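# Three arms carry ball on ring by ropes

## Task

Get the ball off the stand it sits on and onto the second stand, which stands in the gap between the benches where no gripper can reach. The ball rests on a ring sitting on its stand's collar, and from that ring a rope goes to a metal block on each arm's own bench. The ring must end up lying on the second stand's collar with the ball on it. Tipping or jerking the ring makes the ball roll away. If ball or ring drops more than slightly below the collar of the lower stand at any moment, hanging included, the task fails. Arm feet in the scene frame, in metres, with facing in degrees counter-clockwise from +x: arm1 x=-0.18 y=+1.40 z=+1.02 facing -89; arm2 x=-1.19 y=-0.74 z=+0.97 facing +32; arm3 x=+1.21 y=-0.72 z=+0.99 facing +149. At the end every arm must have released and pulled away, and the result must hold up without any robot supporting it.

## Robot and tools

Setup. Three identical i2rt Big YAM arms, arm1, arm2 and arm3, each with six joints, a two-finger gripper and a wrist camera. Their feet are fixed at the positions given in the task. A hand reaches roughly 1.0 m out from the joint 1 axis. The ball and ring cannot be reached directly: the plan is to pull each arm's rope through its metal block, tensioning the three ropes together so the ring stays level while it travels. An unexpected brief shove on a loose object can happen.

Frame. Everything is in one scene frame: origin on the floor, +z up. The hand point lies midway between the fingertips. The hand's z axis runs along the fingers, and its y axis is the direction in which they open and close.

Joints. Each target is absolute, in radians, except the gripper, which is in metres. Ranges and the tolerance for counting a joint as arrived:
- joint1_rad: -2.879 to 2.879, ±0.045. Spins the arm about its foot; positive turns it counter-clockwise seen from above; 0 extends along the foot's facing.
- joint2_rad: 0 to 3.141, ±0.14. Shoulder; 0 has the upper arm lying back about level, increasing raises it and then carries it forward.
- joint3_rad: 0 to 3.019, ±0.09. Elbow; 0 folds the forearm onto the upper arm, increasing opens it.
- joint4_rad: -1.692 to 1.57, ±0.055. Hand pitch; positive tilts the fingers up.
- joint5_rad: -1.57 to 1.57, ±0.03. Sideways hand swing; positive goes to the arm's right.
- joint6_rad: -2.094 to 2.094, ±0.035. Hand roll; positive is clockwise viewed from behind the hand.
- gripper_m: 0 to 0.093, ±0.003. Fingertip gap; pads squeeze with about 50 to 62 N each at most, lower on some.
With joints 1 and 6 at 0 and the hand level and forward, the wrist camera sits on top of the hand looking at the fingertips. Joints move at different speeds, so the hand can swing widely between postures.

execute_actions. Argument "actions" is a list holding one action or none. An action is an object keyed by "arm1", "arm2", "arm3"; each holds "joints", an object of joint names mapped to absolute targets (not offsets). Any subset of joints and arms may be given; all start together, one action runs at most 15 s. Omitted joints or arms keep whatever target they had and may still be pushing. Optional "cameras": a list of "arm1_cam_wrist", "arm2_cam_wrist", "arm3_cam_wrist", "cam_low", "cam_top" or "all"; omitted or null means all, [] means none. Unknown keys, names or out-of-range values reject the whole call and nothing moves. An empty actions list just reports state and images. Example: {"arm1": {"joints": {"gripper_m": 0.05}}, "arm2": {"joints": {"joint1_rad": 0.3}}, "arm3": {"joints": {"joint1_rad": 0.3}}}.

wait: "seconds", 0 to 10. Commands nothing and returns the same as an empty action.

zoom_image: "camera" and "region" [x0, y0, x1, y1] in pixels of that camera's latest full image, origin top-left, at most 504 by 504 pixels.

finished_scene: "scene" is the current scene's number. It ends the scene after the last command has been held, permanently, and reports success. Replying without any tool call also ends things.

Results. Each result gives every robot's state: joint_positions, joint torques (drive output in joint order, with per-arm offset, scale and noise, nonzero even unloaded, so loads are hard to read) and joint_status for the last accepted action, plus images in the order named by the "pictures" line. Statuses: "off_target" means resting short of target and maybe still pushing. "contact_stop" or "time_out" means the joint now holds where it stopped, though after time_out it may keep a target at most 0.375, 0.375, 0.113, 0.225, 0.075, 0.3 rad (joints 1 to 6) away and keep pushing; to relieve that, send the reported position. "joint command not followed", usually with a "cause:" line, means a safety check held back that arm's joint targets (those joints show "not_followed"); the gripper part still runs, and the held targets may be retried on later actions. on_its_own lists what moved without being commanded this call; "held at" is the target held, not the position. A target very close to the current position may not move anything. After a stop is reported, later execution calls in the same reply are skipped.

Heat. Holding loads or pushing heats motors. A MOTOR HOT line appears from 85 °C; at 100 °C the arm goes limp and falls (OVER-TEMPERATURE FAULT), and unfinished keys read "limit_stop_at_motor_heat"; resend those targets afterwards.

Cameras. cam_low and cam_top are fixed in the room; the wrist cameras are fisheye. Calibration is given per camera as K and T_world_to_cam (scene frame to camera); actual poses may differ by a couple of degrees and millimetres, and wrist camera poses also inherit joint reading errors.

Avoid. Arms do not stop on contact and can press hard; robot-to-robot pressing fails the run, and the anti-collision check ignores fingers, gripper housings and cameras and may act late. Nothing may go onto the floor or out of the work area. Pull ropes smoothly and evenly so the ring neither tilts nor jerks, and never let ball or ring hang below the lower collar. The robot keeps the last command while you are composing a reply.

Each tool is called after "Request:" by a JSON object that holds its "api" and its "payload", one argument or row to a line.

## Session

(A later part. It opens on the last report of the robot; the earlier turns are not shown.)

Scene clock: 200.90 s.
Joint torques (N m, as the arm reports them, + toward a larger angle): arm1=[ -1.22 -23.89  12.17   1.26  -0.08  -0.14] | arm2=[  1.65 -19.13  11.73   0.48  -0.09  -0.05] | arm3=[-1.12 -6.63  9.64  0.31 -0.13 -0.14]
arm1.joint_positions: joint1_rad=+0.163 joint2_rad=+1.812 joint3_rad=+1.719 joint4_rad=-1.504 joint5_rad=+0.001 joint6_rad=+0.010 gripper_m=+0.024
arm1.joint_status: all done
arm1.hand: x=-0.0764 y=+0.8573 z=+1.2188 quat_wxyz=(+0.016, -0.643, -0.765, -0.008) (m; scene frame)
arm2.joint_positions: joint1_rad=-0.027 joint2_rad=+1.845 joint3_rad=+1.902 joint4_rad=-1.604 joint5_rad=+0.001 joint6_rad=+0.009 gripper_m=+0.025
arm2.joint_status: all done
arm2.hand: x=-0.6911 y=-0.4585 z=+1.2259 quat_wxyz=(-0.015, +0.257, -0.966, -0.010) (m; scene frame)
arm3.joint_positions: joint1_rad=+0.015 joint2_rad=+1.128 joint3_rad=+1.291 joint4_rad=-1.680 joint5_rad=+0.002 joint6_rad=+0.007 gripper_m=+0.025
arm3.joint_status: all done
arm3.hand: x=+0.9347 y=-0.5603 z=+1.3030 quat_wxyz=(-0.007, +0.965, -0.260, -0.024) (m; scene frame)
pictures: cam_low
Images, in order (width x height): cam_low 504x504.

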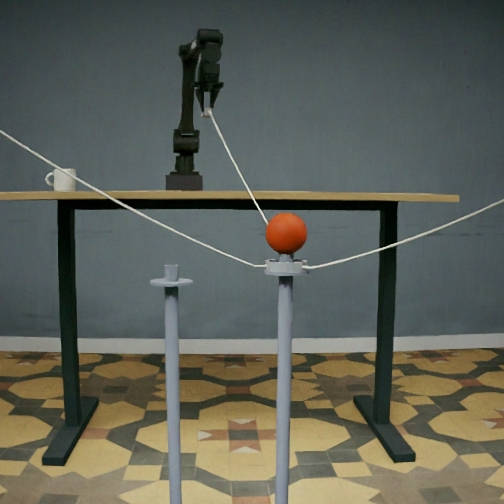

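Request:
{"api": "execute_actions", "payload": {
  "actions": [
    {"arm3":{"joints":{"joint2_rad":1.06}},"arm2":{"joints":{"joint2_rad":1.79}},"arm1":{"joints":{"joint2_rad":1.75}}}
  ],
  "cameras": ["cam_low"]
}}

Request:
{"api": "execute_actions", "payload": {
  "actions": [
    {"arm3":{"joints":{"joint2_rad":1.035}},"arm2":{"joints":{"joint2_rad":1.77}},"arm1":{"joints":{"joint2_rad":1.73}}}
  ],
  "cameras": ["cam_low","cam_top"]
}}

Request:
{"api": "zoom_image", "payload": {
  "camera": "cam_low",
  "region": [130,150,350,320]
}}

Scene clock: 211.53 s.
Joint torques (N m, as the arm reports them, + toward a larger angle): arm1=[ -1.16 -23.21  12.19   1.13  -0.08  -0.14] | arm2=[  1.47 -19.55  11.81   0.57  -0.08  -0.04] | arm3=[-1.06 -6.84  9.56  0.3  -0.12 -0.17]
arm1.joint_positions: joint1_rad=+0.163 joint2_rad=+1.790 joint3_rad=+1.719 joint4_rad=-1.499 joint5_rad=+0.001 joint6_rad=+0.010 gripper_m=+0.024
arm1.joint_status: all done
arm1.hand: x=-0.0764 y=+0.8579 z=+1.2305 quat_wxyz=(+0.006, -0.643, -0.765, +0.000) (m; scene frame)
arm2.joint_positions: joint1_rad=-0.027 joint2_rad=+1.824 joint3_rad=+1.902 joint4_rad=-1.604 joint5_rad=+0.001 joint6_rad=+0.009 gripper_m=+0.025
arm2.joint_status: all done
arm2.hand: x=-0.6934 y=-0.4600 z=+1.2373 quat_wxyz=(-0.025, +0.257, -0.966, -0.013) (m; scene frame)
arm3.joint_positions: joint1_rad=+0.015 joint2_rad=+1.076 joint3_rad=+1.291 joint4_rad=-1.680 joint5_rad=+0.002 joint6_rad=+0.007 gripper_m=+0.025
arm3.joint_status: all done
arm3.hand: x=+0.9435 y=-0.5654 z=+1.3179 quat_wxyz=(-0.013, +0.964, -0.260, -0.049) (m; scene frame)
pictures: cam_low
Images, in order (width x height): cam_low 504x504.

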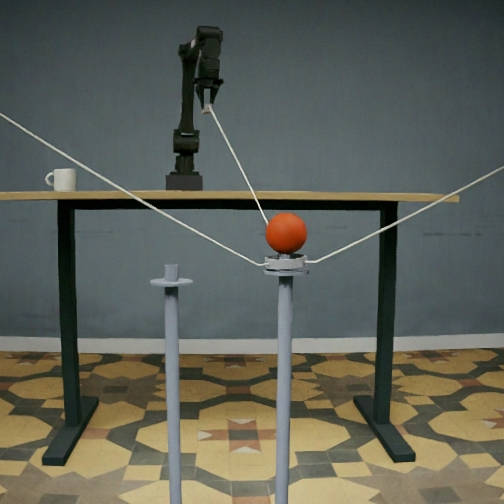

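Scene clock: 212.30 s.
Joint torques (N m, as the arm reports them, + toward a larger angle): arm1=[ -1.17 -23.49  12.22   1.17  -0.08  -0.14] | arm2=[  1.64 -18.53  11.69   0.6   -0.1   -0.05] | arm3=[-1.1  -7.28  9.55  0.41 -0.13 -0.15]
arm1.joint_positions: joint1_rad=+0.163 joint2_rad=+1.773 joint3_rad=+1.719 joint4_rad=-1.499 joint5_rad=+0.001 joint6_rad=+0.010 gripper_m=+0.024
arm1.joint_status: all done
arm1.hand: x=-0.0766 y=+0.8593 z=+1.2396 quat_wxyz=(-0.001, -0.643, -0.766, +0.006) (m; scene frame)
arm2.joint_positions: joint1_rad=-0.027 joint2_rad=+1.807 joint3_rad=+1.902 joint4_rad=-1.604 joint5_rad=+0.001 joint6_rad=+0.009 gripper_m=+0.025
arm2.joint_status: all done
arm2.hand: x=-0.6955 y=-0.4613 z=+1.2469 quat_wxyz=(-0.034, +0.257, -0.966, -0.015) (m; scene frame)
arm3.joint_positions: joint1_rad=+0.015 joint2_rad=+1.061 joint3_rad=+1.291 joint4_rad=-1.680 joint5_rad=+0.002 joint6_rad=+0.007 gripper_m=+0.025
arm3.joint_status: all done
arm3.hand: x=+0.9462 y=-0.5669 z=+1.3220 quat_wxyz=(-0.015, +0.964, -0.260, -0.056) (m; scene frame)
pictures: cam_low, cam_top
Images, in order (width x height): cam_low 504x504, cam_top 504x504.

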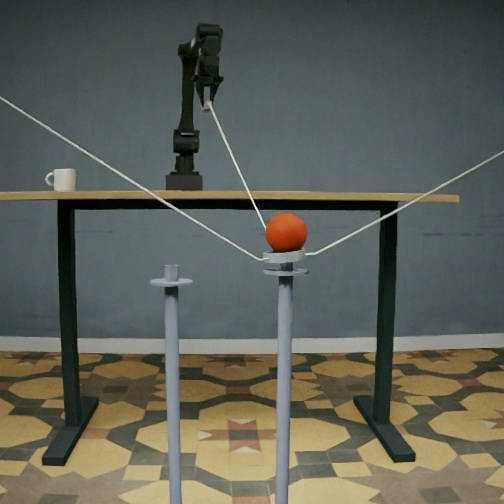

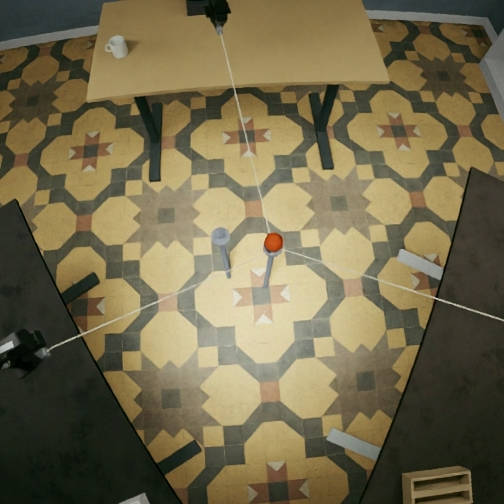

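Region (130, 150, 350, 320) of cam_low's 504x504 image, scaled by 2.291, with more detail than that image has; it fills the top 389 rows of this view, and the rest is white.

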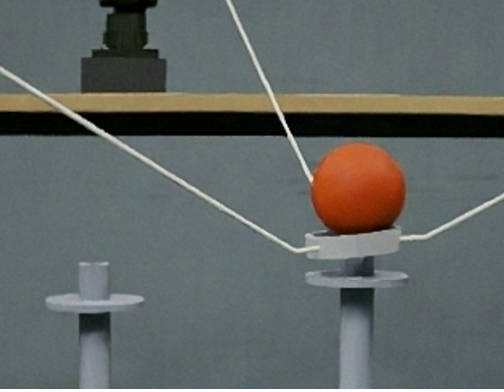

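Request:
{"api": "execute_actions", "payload": {
  "actions": [
    {"arm3":{"joints":{"joint2_rad":1.02}},"arm2":{"joints":{"joint2_rad":1.74}},"arm1":{"joints":{"joint2_rad":1.705}}}
  ],
  "cameras": ["cam_low"]
}}

Request:
{"api": "execute_actions", "payload": {
  "actions": [
    {"arm3":{"joints":{"joint2_rad":0.995}},"arm2":{"joints":{"joint2_rad":1.715}},"arm1":{"joints":{"joint2_rad":1.68}}}
  ],
  "cameras": ["cam_low","cam_top"]
}}

Request:
{"api": "zoom_image", "payload": {
  "camera": "cam_low",
  "region": [130,150,350,320]
}}

Scene clock: 219.67 s.
Joint torques (N m, as the arm reports them, + toward a larger angle): arm1=[ -1.37 -23.1   12.35   1.04  -0.08  -0.14] | arm2=[  1.62 -18.59  11.64   0.61  -0.09  -0.04] | arm3=[-1.06 -7.12  9.57  0.44 -0.13 -0.16]
arm1.joint_positions: joint1_rad=+0.163 joint2_rad=+1.748 joint3_rad=+1.719 joint4_rad=-1.495 joint5_rad=+0.001 joint6_rad=+0.010 gripper_m=+0.024
arm1.joint_status: all done
arm1.hand: x=-0.0767 y=+0.8606 z=+1.2532 quat_wxyz=(-0.012, -0.643, -0.765, +0.015) (m; scene frame)
arm2.joint_positions: joint1_rad=-0.027 joint2_rad=+1.776 joint3_rad=+1.902 joint4_rad=-1.604 joint5_rad=+0.001 joint6_rad=+0.009 gripper_m=+0.025
arm2.joint_status: all done
arm2.hand: x=-0.6995 y=-0.4639 z=+1.2634 quat_wxyz=(-0.048, +0.256, -0.965, -0.019) (m; scene frame)
arm3.joint_positions: joint1_rad=+0.015 joint2_rad=+1.048 joint3_rad=+1.291 joint4_rad=-1.680 joint5_rad=+0.002 joint6_rad=+0.007 gripper_m=+0.025
arm3.joint_status: all done
arm3.hand: x=+0.9486 y=-0.5682 z=+1.3257 quat_wxyz=(-0.017, +0.963, -0.260, -0.063) (m; scene frame)
pictures: cam_low
Images, in order (width x height): cam_low 504x504.

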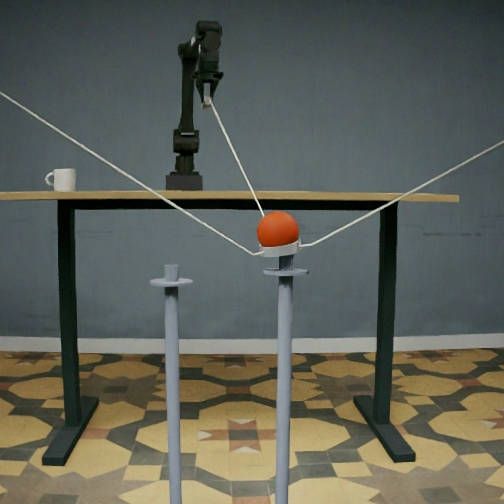

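Scene clock: 220.47 s.
Joint torques (N m, as the arm reports them, + toward a larger angle): arm1=[ -1.21 -23.22  12.36   1.06  -0.08  -0.14] | arm2=[  1.6  -18.38  11.86   0.68  -0.09  -0.05] | arm3=[-1.05 -6.7   9.51  0.44 -0.12 -0.15]
arm1.joint_positions: joint1_rad=+0.163 joint2_rad=+1.727 joint3_rad=+1.719 joint4_rad=-1.495 joint5_rad=+0.001 joint6_rad=+0.010 gripper_m=+0.024
arm1.joint_status: all done
arm1.hand: x=-0.0771 y=+0.8628 z=+1.2642 quat_wxyz=(-0.020, -0.643, -0.765, +0.022) (m; scene frame)
arm2.joint_positions: joint1_rad=-0.027 joint2_rad=+1.757 joint3_rad=+1.902 joint4_rad=-1.604 joint5_rad=+0.001 joint6_rad=+0.009 gripper_m=+0.025
arm2.joint_status: all done
arm2.hand: x=-0.7024 y=-0.4657 z=+1.2741 quat_wxyz=(-0.058, +0.256, -0.965, -0.022) (m; scene frame)
arm3.joint_positions: joint1_rad=+0.015 joint2_rad=+1.024 joint3_rad=+1.291 joint4_rad=-1.680 joint5_rad=+0.002 joint6_rad=+0.007 gripper_m=+0.025
arm3.joint_status: all done
arm3.hand: x=+0.9530 y=-0.5708 z=+1.3322 quat_wxyz=(-0.020, +0.963, -0.260, -0.074) (m; scene frame)
pictures: cam_low, cam_top
Images, in order (width x height): cam_low 504x504, cam_top 504x504.

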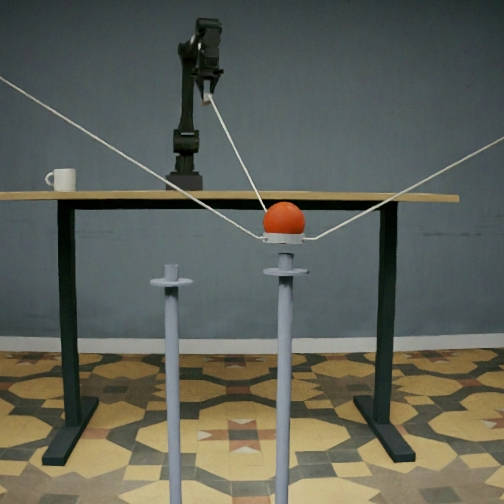

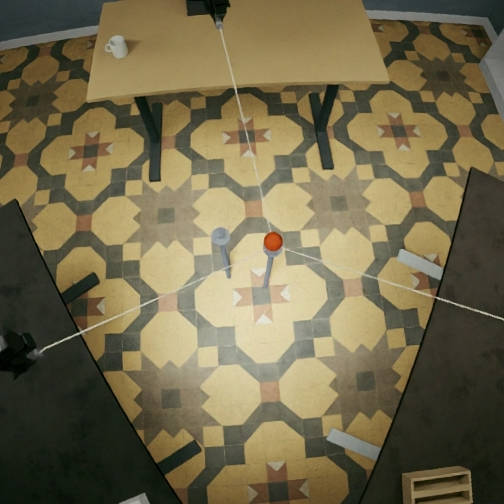

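Region (130, 150, 350, 320) of cam_low's 504x504 image, scaled by 2.291, with more detail than that image has; it fills the top 389 rows of this view, and the rest is white.

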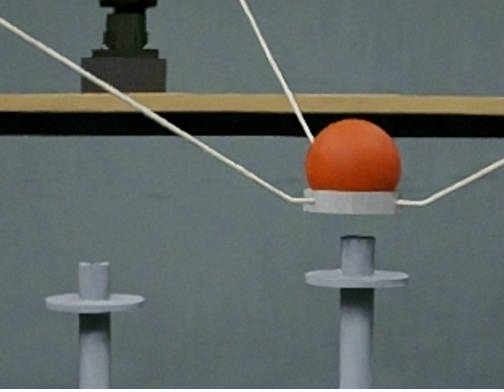

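Request:
{"api": "execute_actions", "payload": {
  "actions": [
    {"arm1":{"joints":{"joint1_rad":0.13,"joint2_rad":1.655,"joint3_rad":1.70}},"arm2":{"joints":{"joint1_rad":0.01,"joint2_rad":1.685,"joint3_rad":1.875}},"arm3":{"joints":{"joint2_rad":1.07,"joint3_rad":1.355}}}
  ],
  "cameras": ["cam_low"]
}}

Scene clock: 240.97 s.
Joint torques (N m, as the arm reports them, + toward a larger angle): arm1=[ -1.97 -22.71   9.19   1.02  -0.07  -0.13] | arm2=[  0.77 -18.18   8.26   0.72  -0.07  -0.04] | arm3=[-0.66 -6.68 13.72  0.32 -0.14 -0.15]
arm1.joint_positions: joint1_rad=+0.133 joint2_rad=+1.701 joint3_rad=+1.700 joint4_rad=-1.494 joint5_rad=+0.001 joint6_rad=+0.010 gripper_m=+0.024
arm1.joint_status: all done
arm1.hand: x=-0.0944 y=+0.8674 z=+1.2698 quat_wxyz=(-0.023, -0.654, -0.755, +0.025) (m; scene frame)
arm2.joint_positions: joint1_rad=+0.010 joint2_rad=+1.725 joint3_rad=+1.876 joint4_rad=-1.604 joint5_rad=+0.001 joint6_rad=+0.009 gripper_m=+0.025
arm2.joint_status: all done
arm2.hand: x=-0.7220 y=-0.4536 z=+1.2807 quat_wxyz=(-0.060, +0.274, -0.960, -0.024) (m; scene frame)
arm3.joint_positions: joint1_rad=+0.015 joint2_rad=+1.086 joint3_rad=+1.291 joint4_rad=-1.680 joint5_rad=+0.002 joint6_rad=+0.007 gripper_m=+0.025
arm3.joint_status: all done
arm3.hand: x=+0.9418 y=-0.5643 z=+1.3150 quat_wxyz=(-0.012, +0.964, -0.260, -0.044) (m; scene frame)
pictures: cam_low
Images, in order (width x height): cam_low 504x504.

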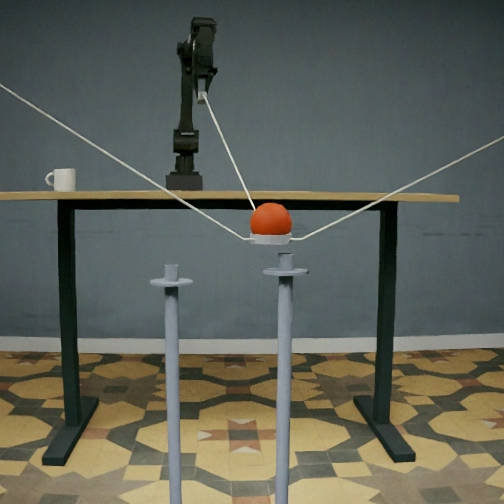

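Request:
{"api": "execute_actions", "payload": {
  "actions": [
    {"arm1":{"joints":{"joint1_rad":0.07,"joint2_rad":1.61,"joint3_rad":1.64}},"arm2":{"joints":{"joint1_rad":0.065,"joint2_rad":1.625,"joint3_rad":1.80}},"arm3":{"joints":{"joint1_rad":0.03,"joint2_rad":1.15,"joint3_rad":1.45}}}
  ],
  "cameras": ["cam_low"]
}}

Request:
{"api": "execute_actions", "payload": {
  "actions": [
    {"arm1":{"joints":{"joint1_rad":0.005,"joint2_rad":1.565,"joint3_rad":1.585}},"arm2":{"joints":{"joint1_rad":0.125,"joint2_rad":1.565,"joint3_rad":1.73}},"arm3":{"joints":{"joint1_rad":0.04,"joint2_rad":1.25,"joint3_rad":1.53}}}
  ],
  "cameras": ["cam_low","cam_top"]
}}

Scene clock: 253.90 s.
Joint torques (N m, as the arm reports them, + toward a larger angle): arm1=[ -1.47 -21.75   9.41   0.93  -0.07  -0.14] | arm2=[  0.57 -16.39   8.52   0.64  -0.06  -0.02] | arm3=[-0.19 -7.68 14.28  0.32 -0.13 -0.15]
arm1.joint_positions: joint1_rad=+0.066 joint2_rad=+1.655 joint3_rad=+1.636 joint4_rad=-1.492 joint5_rad=+0.000 joint6_rad=+0.010 gripper_m=+0.024
arm1.joint_status: all done
arm1.hand: x=-0.1318 y=+0.8839 z=+1.2686 quat_wxyz=(-0.016, -0.679, -0.733, +0.021) (m; scene frame)
arm2.joint_positions: joint1_rad=+0.069 joint2_rad=+1.661 joint3_rad=+1.799 joint4_rad=-1.604 joint5_rad=+0.001 joint6_rad=+0.009 gripper_m=+0.025
arm2.joint_status: all done
arm2.hand: x=-0.7616 y=-0.4415 z=+1.2825 quat_wxyz=(-0.054, +0.303, -0.951, -0.023) (m; scene frame)
arm3.joint_positions: joint1_rad=+0.018 joint2_rad=+1.164 joint3_rad=+1.379 joint4_rad=-1.680 joint5_rad=+0.002 joint6_rad=+0.007 gripper_m=+0.025
arm3.joint_status: all done
arm3.hand: x=+0.9148 y=-0.5502 z=+1.3268 quat_wxyz=(-0.013, +0.965, -0.258, -0.049) (m; scene frame)
pictures: cam_low
Images, in order (width x height): cam_low 504x504.

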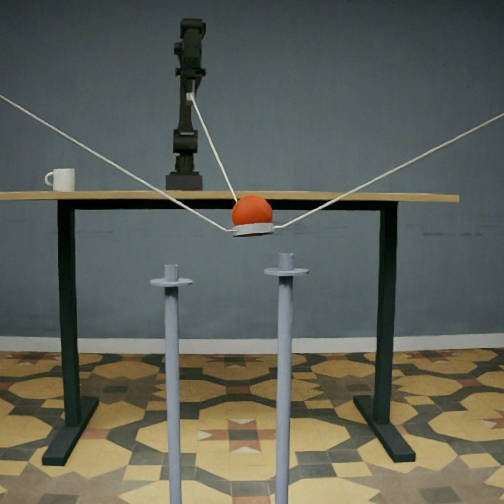

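Scene clock: 254.87 s.
Joint torques (N m, as the arm reports them, + toward a larger angle): arm1=[ -1.64 -20.65   9.35   0.87  -0.05  -0.13] | arm2=[  1.12 -16.62   8.62   0.6   -0.07  -0.05] | arm3=[-0.1  -9.86 13.84  0.31 -0.13 -0.17]
arm1.joint_positions: joint1_rad=+0.003 joint2_rad=+1.607 joint3_rad=+1.581 joint4_rad=-1.491 joint5_rad=+0.000 joint6_rad=+0.009 gripper_m=+0.024
arm1.joint_status: all done
arm1.hand: x=-0.1648 y=+0.9017 z=+1.2705 quat_wxyz=(-0.014, -0.702, -0.712, +0.019) (m; scene frame)
arm2.joint_positions: joint1_rad=+0.128 joint2_rad=+1.599 joint3_rad=+1.728 joint4_rad=-1.604 joint5_rad=+0.001 joint6_rad=+0.009 gripper_m=+0.025
arm2.joint_status: all done
arm2.hand: x=-0.7995 y=-0.4328 z=+1.2846 quat_wxyz=(-0.049, +0.330, -0.942, -0.023) (m; scene frame)
arm3.joint_positions: joint1_rad=+0.029 joint2_rad=+1.271 joint3_rad=+1.465 joint4_rad=-1.680 joint5_rad=+0.002 joint6_rad=+0.007 gripper_m=+0.025
arm3.joint_status: all done
arm3.hand: x=+0.8805 y=-0.5354 z=+1.3256 quat_wxyz=(-0.010, +0.967, -0.253, -0.039) (m; scene frame)
pictures: cam_low, cam_top
Images, in order (width x height): cam_low 504x504, cam_top 504x504.

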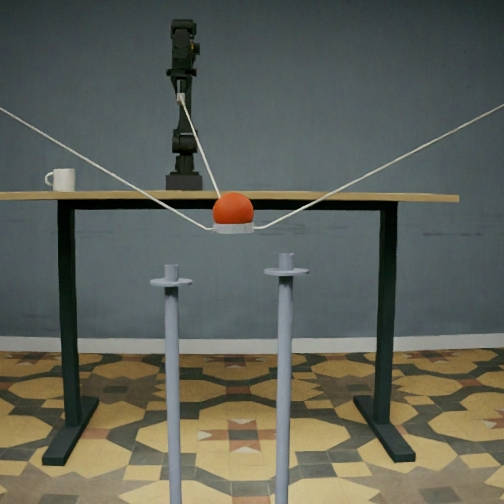

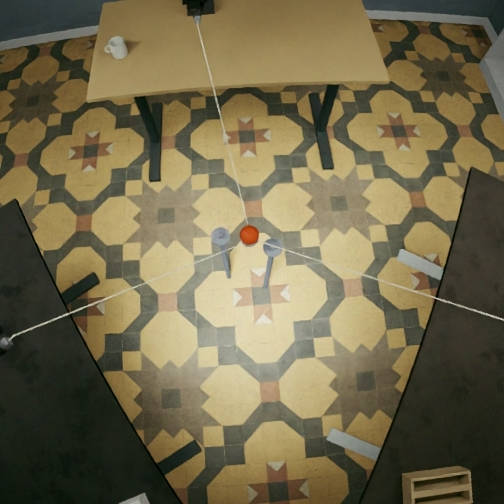

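Request:
{"api": "execute_actions", "payload": {
  "actions": [
    {"arm1":{"joints":{"joint1_rad":-0.075,"joint2_rad":1.525,"joint3_rad":1.54}},"arm2":{"joints":{"joint1_rad":0.195,"joint2_rad":1.51,"joint3_rad":1.665}},"arm3":{"joints":{"joint1_rad":0.055,"joint2_rad":1.39,"joint3_rad":1.64}}}
  ],
  "cameras": ["cam_low"]
}}

Request:
{"api": "execute_actions", "payload": {
  "actions": [
    {"arm1":{"joints":{"joint1_rad":-0.155,"joint2_rad":1.49,"joint3_rad":1.50}},"arm2":{"joints":{"joint1_rad":0.27,"joint2_rad":1.46,"joint3_rad":1.605}},"arm3":{"joints":{"joint1_rad":0.07,"joint2_rad":1.52,"joint3_rad":1.77}}}
  ],
  "cameras": ["cam_low"]
}}

Request:
{"api": "execute_actions", "payload": {
  "actions": [
    {"arm1":{"joints":{"joint1_rad":-0.235,"joint2_rad":1.465,"joint3_rad":1.465}},"arm2":{"joints":{"joint1_rad":0.345,"joint2_rad":1.415,"joint3_rad":1.555}},"arm3":{"joints":{"joint1_rad":0.085,"joint2_rad":1.65,"joint3_rad":1.91}}}
  ],
  "cameras": ["cam_low","cam_top"]
}}

Scene clock: 267.27 s.
Joint torques (N m, as the arm reports them, + toward a larger angle): arm1=[ -1.48 -19.77   9.38   0.83  -0.01  -0.13] | arm2=[  1.05 -14.65   8.43   0.58  -0.08  -0.04] | arm3=[  0.   -12.23  13.59   0.25  -0.12  -0.17]
arm1.joint_positions: joint1_rad=-0.079 joint2_rad=+1.567 joint3_rad=+1.536 joint4_rad=-1.491 joint5_rad=-0.001 joint6_rad=+0.008 gripper_m=+0.024
arm1.joint_status: all done
arm1.hand: x=-0.2043 y=+0.9188 z=+1.2720 quat_wxyz=(-0.012, -0.730, -0.683, +0.018) (m; scene frame)
arm2.joint_positions: joint1_rad=+0.198 joint2_rad=+1.545 joint3_rad=+1.663 joint4_rad=-1.604 joint5_rad=+0.001 joint6_rad=+0.009 gripper_m=+0.025
arm2.joint_status: all done
arm2.hand: x=-0.8394 y=-0.4216 z=+1.2841 quat_wxyz=(-0.044, +0.364, -0.930, -0.022) (m; scene frame)
arm3.joint_positions: joint1_rad=+0.045 joint2_rad=+1.417 joint3_rad=+1.578 joint4_rad=-1.680 joint5_rad=+0.002 joint6_rad=+0.007 gripper_m=+0.025
arm3.joint_status: all done
arm3.hand: x=+0.8333 y=-0.5170 z=+1.3151 quat_wxyz=(-0.006, +0.969, -0.246, -0.023) (m; scene frame)
pictures: cam_low
Images, in order (width x height): cam_low 504x504.

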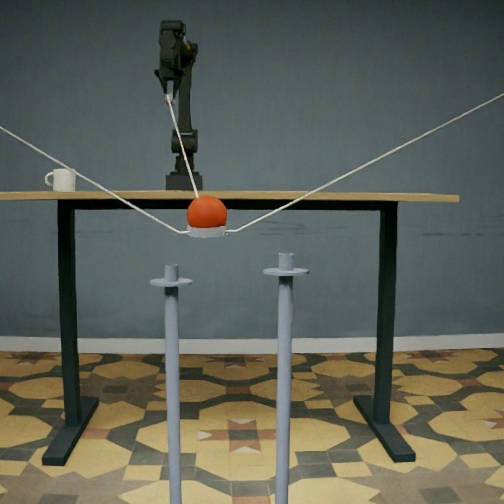

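Scene clock: 268.30 s.
Joint torques (N m, as the arm reports them, + toward a larger angle): arm1=[ -1.63 -19.11   9.44   0.81   0.02  -0.11] | arm2=[  1.35 -14.33   8.55   0.67  -0.1   -0.06] | arm3=[  0.09 -14.22  13.94   0.24  -0.16  -0.16]
arm1.joint_positions: joint1_rad=-0.157 joint2_rad=+1.531 joint3_rad=+1.496 joint4_rad=-1.490 joint5_rad=-0.002 joint6_rad=+0.008 gripper_m=+0.024
arm1.joint_status: all done
arm1.hand: x=-0.2398 y=+0.9370 z=+1.2730 quat_wxyz=(-0.010, -0.756, -0.654, +0.017) (m; scene frame)
arm2.joint_positions: joint1_rad=+0.273 joint2_rad=+1.495 joint3_rad=+1.604 joint4_rad=-1.604 joint5_rad=+0.001 joint6_rad=+0.009 gripper_m=+0.025
arm2.joint_status: all done
arm2.hand: x=-0.8791 y=-0.4119 z=+1.2829 quat_wxyz=(-0.039, +0.398, -0.916, -0.022) (m; scene frame)
arm3.joint_positions: joint1_rad=+0.060 joint2_rad=+1.542 joint3_rad=+1.704 joint4_rad=-1.680 joint5_rad=+0.002 joint6_rad=+0.007 gripper_m=+0.025
arm3.joint_status: all done
arm3.hand: x=+0.7878 y=-0.5005 z=+1.3111 quat_wxyz=(-0.006, +0.971, -0.238, -0.023) (m; scene frame)
pictures: cam_low
Images, in order (width x height): cam_low 504x504.

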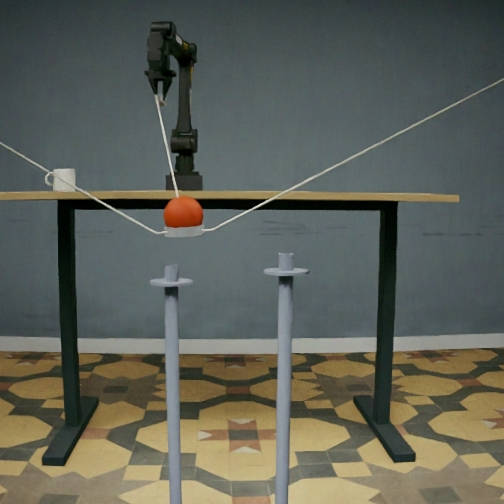

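Scene clock: 269.43 s.
Joint torques (N m, as the arm reports them, + toward a larger angle): arm1=[ -1.68 -18.85   9.34   0.79   0.05  -0.11] | arm2=[  1.24 -13.69   8.54   0.57  -0.14  -0.03] | arm3=[ -0.04 -15.93  14.08   0.29  -0.14  -0.16]
arm1.joint_positions: joint1_rad=-0.237 joint2_rad=+1.508 joint3_rad=+1.462 joint4_rad=-1.490 joint5_rad=-0.003 joint6_rad=+0.007 gripper_m=+0.024
arm1.joint_status: all done
arm1.hand: x=-0.2737 y=+0.9549 z=+1.2702 quat_wxyz=(-0.006, -0.781, -0.624, +0.014) (m; scene frame)
arm2.joint_positions: joint1_rad=+0.346 joint2_rad=+1.450 joint3_rad=+1.553 joint4_rad=-1.604 joint5_rad=+0.002 joint6_rad=+0.009 gripper_m=+0.025
arm2.joint_status: all done
arm2.hand: x=-0.9160 y=-0.4045 z=+1.2822 quat_wxyz=(-0.037, +0.431, -0.901, -0.021) (m; scene frame)
arm3.joint_positions: joint1_rad=+0.075 joint2_rad=+1.673 joint3_rad=+1.841 joint4_rad=-1.680 joint5_rad=+0.002 joint6_rad=+0.007 gripper_m=+0.025
arm3.joint_status: all done
arm3.hand: x=+0.7396 y=-0.4846 z=+1.3026 quat_wxyz=(-0.007, +0.973, -0.231, -0.027) (m; scene frame)
pictures: cam_low, cam_top
Images, in order (width x height): cam_low 504x504, cam_top 504x504.

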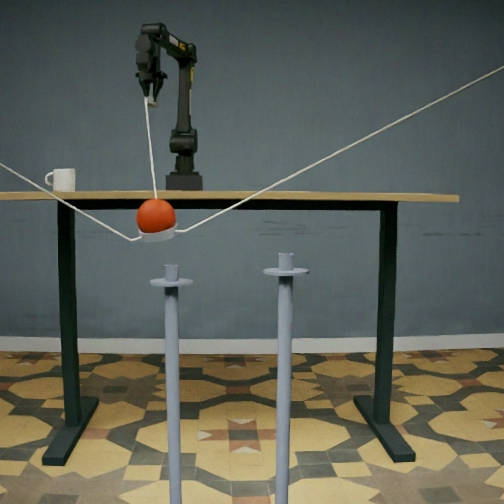

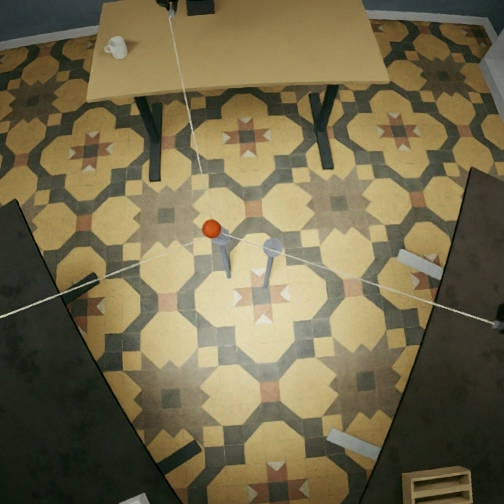

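Request:
{"api": "execute_actions", "payload": {
  "actions": [
    {"arm2":{"joints":{"joint2_rad":1.50}}}
  ],
  "cameras": []
}}

Request:
{"api": "execute_actions", "payload": {
  "actions": [
    {"arm2":{"joints":{"joint2_rad":1.55}}}
  ],
  "cameras": ["cam_low","cam_top"]
}}

Scene clock: 284.00 s.
Joint torques (N m, as the arm reports them, + toward a larger angle): arm1=[ -1.68 -18.87   9.33   0.8    0.05  -0.11] | arm2=[  1.25 -12.77   8.74   0.44  -0.12  -0.04] | arm3=[ -0.16 -15.97  14.2    0.27  -0.14  -0.17]
arm1.joint_positions: joint1_rad=-0.237 joint2_rad=+1.508 joint3_rad=+1.462 joint4_rad=-1.490 joint5_rad=-0.003 joint6_rad=+0.007 gripper_m=+0.024
arm1.joint_status: not commanded
arm1.hand: x=-0.2737 y=+0.9549 z=+1.2702 quat_wxyz=(-0.006, -0.781, -0.624, +0.014) (m; scene frame)
arm2.joint_positions: joint1_rad=+0.346 joint2_rad=+1.509 joint3_rad=+1.553 joint4_rad=-1.604 joint5_rad=+0.002 joint6_rad=+0.009 gripper_m=+0.025
arm2.joint_status: all done
arm2.hand: x=-0.9098 y=-0.3964 z=+1.2571 quat_wxyz=(-0.010, +0.432, -0.902, -0.008) (m; scene frame)
arm3.joint_positions: joint1_rad=+0.075 joint2_rad=+1.673 joint3_rad=+1.841 joint4_rad=-1.680 joint5_rad=+0.002 joint6_rad=+0.007 gripper_m=+0.025
arm3.joint_status: not commanded
arm3.hand: x=+0.7396 y=-0.4846 z=+1.3026 quat_wxyz=(-0.007, +0.973, -0.231, -0.027) (m; scene frame)
pictures: none
No camera images: the call's "cameras" was empty. Leave "cameras" out to get every camera's image.

Scene clock: 284.80 s.
Joint torques (N m, as the arm reports them, + toward a larger angle): arm1=[ -1.67 -18.7    9.34   0.79   0.05  -0.11] | arm2=[  1.13 -11.97   8.46   0.35  -0.09  -0.05] | arm3=[  0.35 -16.13  14.17   0.19  -0.14  -0.15]
arm1.joint_positions: joint1_rad=-0.237 joint2_rad=+1.508 joint3_rad=+1.462 joint4_rad=-1.490 joint5_rad=-0.003 joint6_rad=+0.007 gripper_m=+0.024
arm1.joint_status: not commanded
arm1.hand: x=-0.2737 y=+0.9549 z=+1.2702 quat_wxyz=(-0.006, -0.781, -0.624, +0.014) (m; scene frame)
arm2.joint_positions: joint1_rad=+0.346 joint2_rad=+1.554 joint3_rad=+1.553 joint4_rad=-1.604 joint5_rad=+0.002 joint6_rad=+0.009 gripper_m=+0.025
arm2.joint_status: all done
arm2.hand: x=-0.9057 y=-0.3910 z=+1.2376 quat_wxyz=(+0.010, +0.432, -0.902, +0.002) (m; scene frame)
arm3.joint_positions: joint1_rad=+0.075 joint2_rad=+1.673 joint3_rad=+1.841 joint4_rad=-1.680 joint5_rad=+0.002 joint6_rad=+0.007 gripper_m=+0.025
arm3.joint_status: not commanded
arm3.hand: x=+0.7396 y=-0.4846 z=+1.3026 quat_wxyz=(-0.007, +0.973, -0.231, -0.027) (m; scene frame)
pictures: cam_low, cam_top
Images, in order (width x height): cam_low 504x504, cam_top 504x504.

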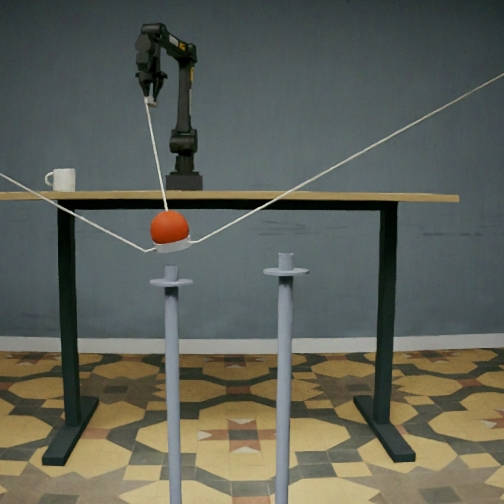

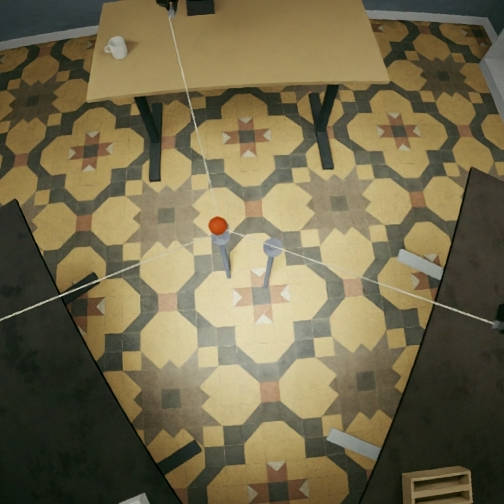

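Request:
{"api": "execute_actions", "payload": {
  "actions": [
    {"arm3":{"joints":{"joint3_rad":1.80}},"arm1":{"joints":{"joint3_rad":1.44}}}
  ],
  "cameras": []
}}

Request:
{"api": "execute_actions", "payload": {
  "actions": [
    {"arm3":{"joints":{"joint3_rad":1.75}},"arm1":{"joints":{"joint3_rad":1.41}}}
  ],
  "cameras": ["cam_low","cam_top"]
}}

Request:
{"api": "zoom_image", "payload": {
  "camera": "cam_top",
  "region": [180,200,320,300]
}}

Scene clock: 294.13 s.
Joint torques (N m, as the arm reports them, + toward a larger angle): arm1=[ -1.75 -18.59   9.39   0.77   0.06  -0.11] | arm2=[  1.05 -12.78   8.48   0.43  -0.1   -0.03] | arm3=[ -0.12 -16.05   9.34   0.16  -0.12  -0.17]
arm1.joint_positions: joint1_rad=-0.237 joint2_rad=+1.506 joint3_rad=+1.435 joint4_rad=-1.490 joint5_rad=-0.003 joint6_rad=+0.007 gripper_m=+0.024
arm1.joint_status: all done
arm1.hand: x=-0.2722 y=+0.9622 z=+1.2609 quat_wxyz=(+0.001, -0.782, -0.624, +0.004) (m; scene frame)
arm2.joint_positions: joint1_rad=+0.346 joint2_rad=+1.554 joint3_rad=+1.553 joint4_rad=-1.604 joint5_rad=+0.002 joint6_rad=+0.009 gripper_m=+0.025
arm2.joint_status: not commanded
arm2.hand: x=-0.9057 y=-0.3910 z=+1.2376 quat_wxyz=(+0.010, +0.432, -0.902, +0.002) (m; scene frame)
arm3.joint_positions: joint1_rad=+0.075 joint2_rad=+1.673 joint3_rad=+1.793 joint4_rad=-1.680 joint5_rad=+0.002 joint6_rad=+0.007 gripper_m=+0.025
arm3.joint_status: all done
arm3.hand: x=+0.7478 y=-0.4887 z=+1.2842 quat_wxyz=(-0.001, +0.973, -0.231, -0.003) (m; scene frame)
pictures: none
No camera images: the call's "cameras" was empty. Leave "cameras" out to get every camera's image.

Scene clock: 294.77 s.
Joint torques (N m, as the arm reports them, + toward a larger angle): arm1=[ -1.72 -18.17   9.32   0.69   0.05  -0.11] | arm2=[  1.06 -12.81   8.46   0.38  -0.11  -0.02] | arm3=[  0.16 -15.97   9.29   0.18  -0.13  -0.15]
arm1.joint_positions: joint1_rad=-0.237 joint2_rad=+1.504 joint3_rad=+1.406 joint4_rad=-1.490 joint5_rad=-0.003 joint6_rad=+0.007 gripper_m=+0.024
arm1.joint_status: all done
arm1.hand: x=-0.2705 y=+0.9705 z=+1.2503 quat_wxyz=(+0.010, -0.781, -0.624, -0.007) (m; scene frame)
arm2.joint_positions: joint1_rad=+0.346 joint2_rad=+1.554 joint3_rad=+1.553 joint4_rad=-1.604 joint5_rad=+0.002 joint6_rad=+0.009 gripper_m=+0.025
arm2.joint_status: not commanded
arm2.hand: x=-0.9057 y=-0.3910 z=+1.2376 quat_wxyz=(+0.010, +0.432, -0.902, +0.002) (m; scene frame)
arm3.joint_positions: joint1_rad=+0.075 joint2_rad=+1.673 joint3_rad=+1.744 joint4_rad=-1.680 joint5_rad=+0.002 joint6_rad=+0.007 gripper_m=+0.025
arm3.joint_status: all done
arm3.hand: x=+0.7570 y=-0.4933 z=+1.2658 quat_wxyz=(+0.004, +0.973, -0.231, +0.021) (m; scene frame)
pictures: cam_low, cam_top
Images, in order (width x height): cam_low 504x504, cam_top 504x504.

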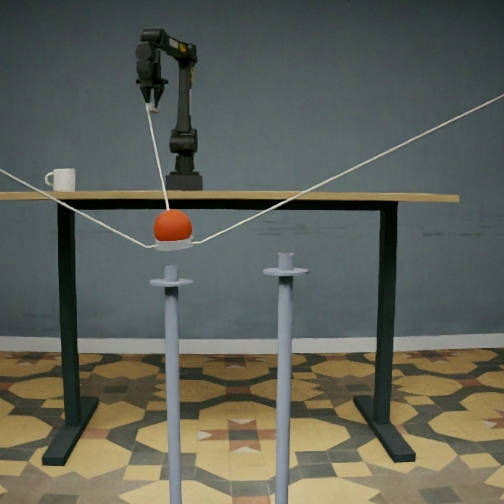

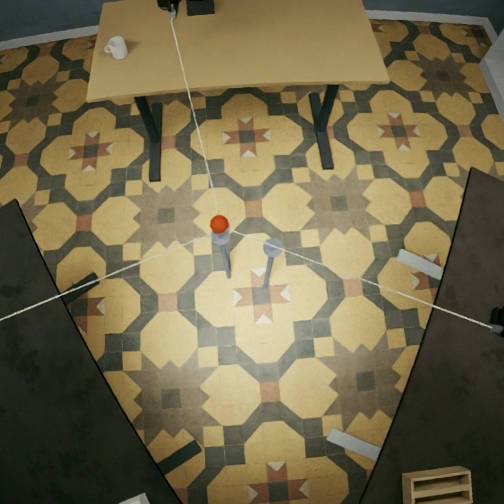

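Region (180, 200, 320, 300) of cam_top's 504x504 image, scaled by 3.600, with more detail than that image has; it fills the top 360 rows of this view, and the rest is white.

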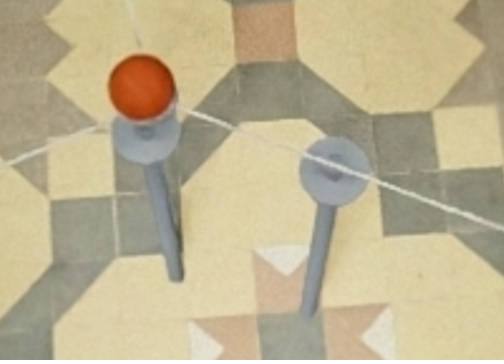

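Request:
{"api": "execute_actions", "payload": {
  "actions": [
    {"arm1":{"joints":{"joint4_rad":-1.41}},"arm3":{"joints":{"joint4_rad":-1.65}}}
  ],
  "cameras": ["cam_low","cam_top"]
}}

Request:
{"api": "zoom_image", "payload": {
  "camera": "cam_top",
  "region": [180,200,320,300]
}}

Scene clock: 303.33 s.
Joint torques (N m, as the arm reports them, + toward a larger angle): arm1=[ -1.76 -18.41   9.44   1.08   0.05  -0.11] | arm2=[  1.24 -13.01   8.44   0.31  -0.12  -0.03] | arm3=[ -0.09 -16.14   9.3    0.52  -0.11  -0.15]
arm1.joint_positions: joint1_rad=-0.237 joint2_rad=+1.504 joint3_rad=+1.406 joint4_rad=-1.416 joint5_rad=-0.003 joint6_rad=+0.007 gripper_m=+0.024
arm1.joint_status: all done
arm1.hand: x=-0.2744 y=+0.9527 z=+1.2505 quat_wxyz=(-0.013, -0.781, -0.624, +0.022) (m; scene frame)
arm2.joint_positions: joint1_rad=+0.346 joint2_rad=+1.554 joint3_rad=+1.553 joint4_rad=-1.604 joint5_rad=+0.002 joint6_rad=+0.009 gripper_m=+0.025
arm2.joint_status: not commanded
arm2.hand: x=-0.9057 y=-0.3910 z=+1.2376 quat_wxyz=(+0.010, +0.432, -0.902, +0.002) (m; scene frame)
arm3.joint_positions: joint1_rad=+0.075 joint2_rad=+1.673 joint3_rad=+1.744 joint4_rad=-1.651 joint5_rad=+0.002 joint6_rad=+0.007 gripper_m=+0.025
arm3.joint_status: all done
arm3.hand: x=+0.7505 y=-0.4901 z=+1.2656 quat_wxyz=(+0.001, +0.973, -0.231, +0.006) (m; scene frame)
pictures: cam_low, cam_top
Images, in order (width x height): cam_low 504x504, cam_top 504x504.

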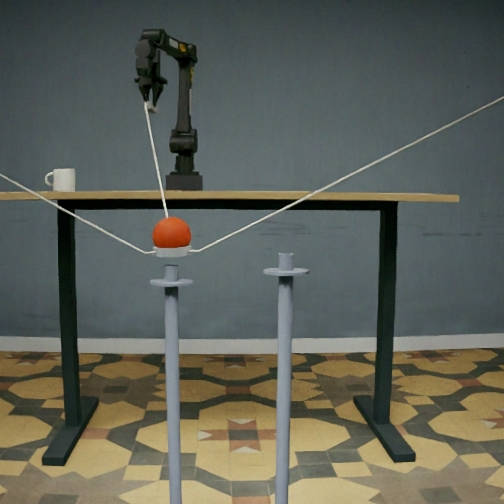

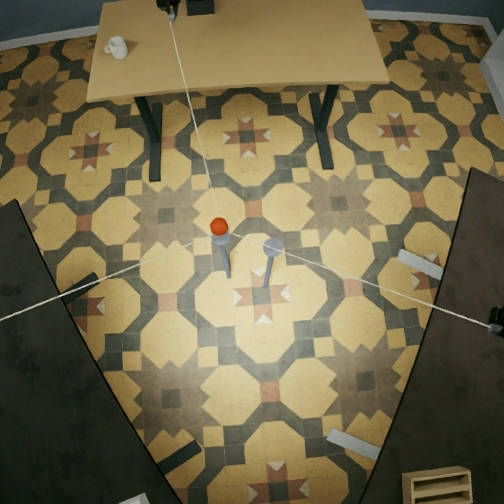

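Region (180, 200, 320, 300) of cam_top's 504x504 image, scaled by 3.600, with more detail than that image has; it fills the top 360 rows of this view, and the rest is white.

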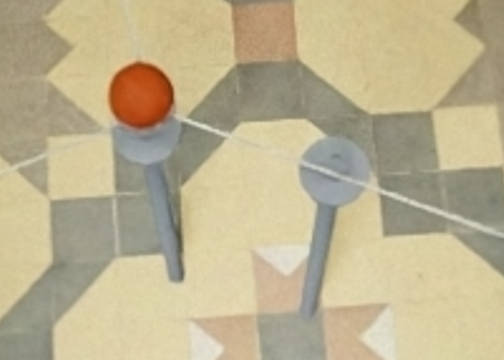

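Request:
{"api": "execute_actions", "payload": {
  "actions": [
    {"arm1":{"joints":{"joint4_rad":-1.36}},"arm2":{"joints":{"joint4_rad":-1.575}},"arm3":{"joints":{"joint4_rad":-1.63}}}
  ],
  "cameras": ["cam_low","cam_top"]
}}

Request:
{"api": "zoom_image", "payload": {
  "camera": "cam_top",
  "region": [180,200,320,300]
}}

Scene clock: 310.13 s.
Joint torques (N m, as the arm reports them, + toward a larger angle): arm1=[ -1.66 -18.53   9.53   1.27   0.06  -0.11] | arm2=[  0.98 -13.26   8.41   1.33  -0.1   -0.03] | arm3=[ -0.28 -16.1    9.36   0.53  -0.14  -0.18]
arm1.joint_positions: joint1_rad=-0.237 joint2_rad=+1.504 joint3_rad=+1.406 joint4_rad=-1.368 joint5_rad=-0.003 joint6_rad=+0.007 gripper_m=+0.024
arm1.joint_status: all done
arm1.hand: x=-0.2769 y=+0.9412 z=+1.2514 quat_wxyz=(-0.028, -0.780, -0.623, +0.041) (m; scene frame)
arm2.joint_positions: joint1_rad=+0.346 joint2_rad=+1.554 joint3_rad=+1.553 joint4_rad=-1.583 joint5_rad=+0.002 joint6_rad=+0.009 gripper_m=+0.025
arm2.joint_status: all done
arm2.hand: x=-0.9025 y=-0.3869 z=+1.2375 quat_wxyz=(+0.001, +0.432, -0.902, -0.003) (m; scene frame)
arm3.joint_positions: joint1_rad=+0.075 joint2_rad=+1.673 joint3_rad=+1.744 joint4_rad=-1.631 joint5_rad=+0.002 joint6_rad=+0.007 gripper_m=+0.025
arm3.joint_status: all done
arm3.hand: x=+0.7462 y=-0.4879 z=+1.2656 quat_wxyz=(-0.001, +0.973, -0.231, -0.003) (m; scene frame)
pictures: cam_low, cam_top
Images, in order (width x height): cam_low 504x504, cam_top 504x504.

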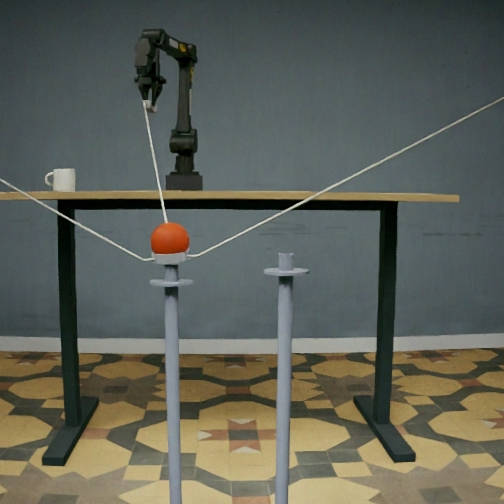

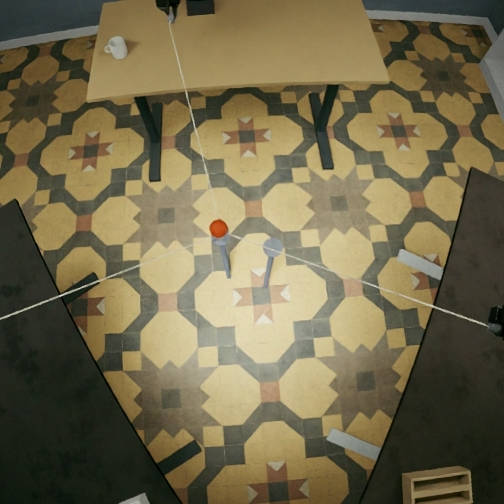

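Region (180, 200, 320, 300) of cam_top's 504x504 image, scaled by 3.600, with more detail than that image has; it fills the top 360 rows of this view, and the rest is white.

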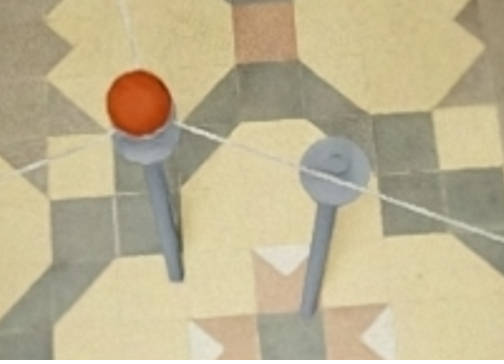

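Aligned; slightly left.

Request:
{"api": "execute_actions", "payload": {
  "actions": [
    {"arm1":{"joints":{"joint4_rad":-1.335}},"arm2":{"joints":{"joint4_rad":-1.53}},"arm3":{"joints":{"joint4_rad":-1.61}}}
  ],
  "cameras": ["cam_low"]
}}

Request:
{"api": "execute_actions", "payload": {
  "actions": [
    {"arm1":{"joints":{"joint4_rad":-1.305}},"arm2":{"joints":{"joint4_rad":-1.495}},"arm3":{"joints":{"joint4_rad":-1.58}}}
  ],
  "cameras": ["cam_low"]
}}

Request:
{"api": "zoom_image", "payload": {
  "camera": "cam_low",
  "region": [100,190,260,310]
}}

Scene clock: 318.03 s.
Joint torques (N m, as the arm reports them, + toward a larger angle): arm1=[ -1.98 -18.54   9.54   1.44   0.05  -0.11] | arm2=[  0.79 -13.5    8.63   1.57  -0.11  -0.06] | arm3=[ -0.15 -16.16   9.36   0.69  -0.13  -0.16]
arm1.joint_positions: joint1_rad=-0.237 joint2_rad=+1.504 joint3_rad=+1.406 joint4_rad=-1.346 joint5_rad=-0.003 joint6_rad=+0.007 gripper_m=+0.024
arm1.joint_status: all done
arm1.hand: x=-0.2781 y=+0.9360 z=+1.2520 quat_wxyz=(-0.035, -0.780, -0.623, +0.049) (m; scene frame)
arm2.joint_positions: joint1_rad=+0.346 joint2_rad=+1.554 joint3_rad=+1.553 joint4_rad=-1.542 joint5_rad=+0.002 joint6_rad=+0.009 gripper_m=+0.025
arm2.joint_status: all done
arm2.hand: x=-0.8962 y=-0.3789 z=+1.2378 quat_wxyz=(-0.018, +0.432, -0.902, -0.012) (m; scene frame)
arm3.joint_positions: joint1_rad=+0.075 joint2_rad=+1.673 joint3_rad=+1.744 joint4_rad=-1.613 joint5_rad=+0.002 joint6_rad=+0.007 gripper_m=+0.025
arm3.joint_status: all done
arm3.hand: x=+0.7423 y=-0.4860 z=+1.2657 quat_wxyz=(-0.003, +0.973, -0.231, -0.012) (m; scene frame)
pictures: cam_low
Images, in order (width x height): cam_low 504x504.

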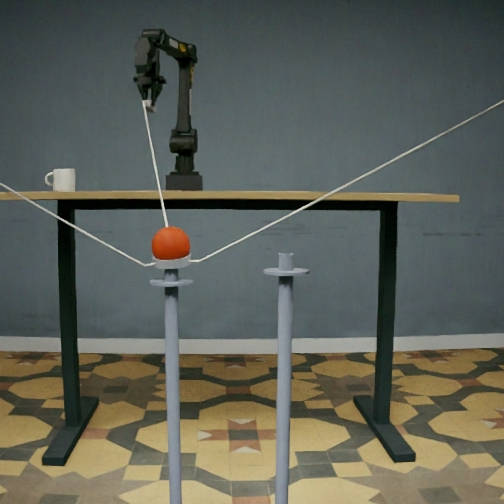

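Scene clock: 318.63 s.
Joint torques (N m, as the arm reports them, + toward a larger angle): arm1=[ -1.72 -18.63   9.57   1.64   0.06  -0.1 ] | arm2=[  1.45 -13.12   8.63   1.77  -0.1   -0.02] | arm3=[ -0.21 -15.99   9.42   0.86  -0.13  -0.16]
arm1.joint_positions: joint1_rad=-0.237 joint2_rad=+1.504 joint3_rad=+1.406 joint4_rad=-1.320 joint5_rad=-0.003 joint6_rad=+0.007 gripper_m=+0.024
arm1.joint_status: all done
arm1.hand: x=-0.2794 y=+0.9298 z=+1.2528 quat_wxyz=(-0.043, -0.779, -0.623, +0.059) (m; scene frame)
arm2.joint_positions: joint1_rad=+0.346 joint2_rad=+1.554 joint3_rad=+1.553 joint4_rad=-1.510 joint5_rad=+0.002 joint6_rad=+0.009 gripper_m=+0.025
arm2.joint_status: all done
arm2.hand: x=-0.8913 y=-0.3727 z=+1.2382 quat_wxyz=(-0.032, +0.432, -0.901, -0.019) (m; scene frame)
arm3.joint_positions: joint1_rad=+0.075 joint2_rad=+1.673 joint3_rad=+1.744 joint4_rad=-1.588 joint5_rad=+0.002 joint6_rad=+0.007 gripper_m=+0.025
arm3.joint_status: all done
arm3.hand: x=+0.7367 y=-0.4832 z=+1.2659 quat_wxyz=(-0.006, +0.973, -0.231, -0.024) (m; scene frame)
pictures: cam_low
Images, in order (width x height): cam_low 504x504.

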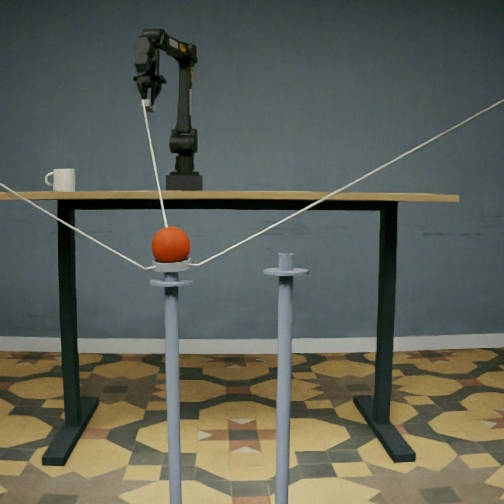

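Region (100, 190, 260, 310) of cam_low's 504x504 image, scaled by 3.150, with more detail than that image has; it fills the top 378 rows of this view, and the rest is white.

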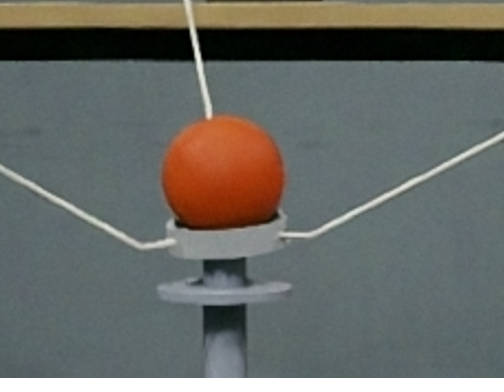

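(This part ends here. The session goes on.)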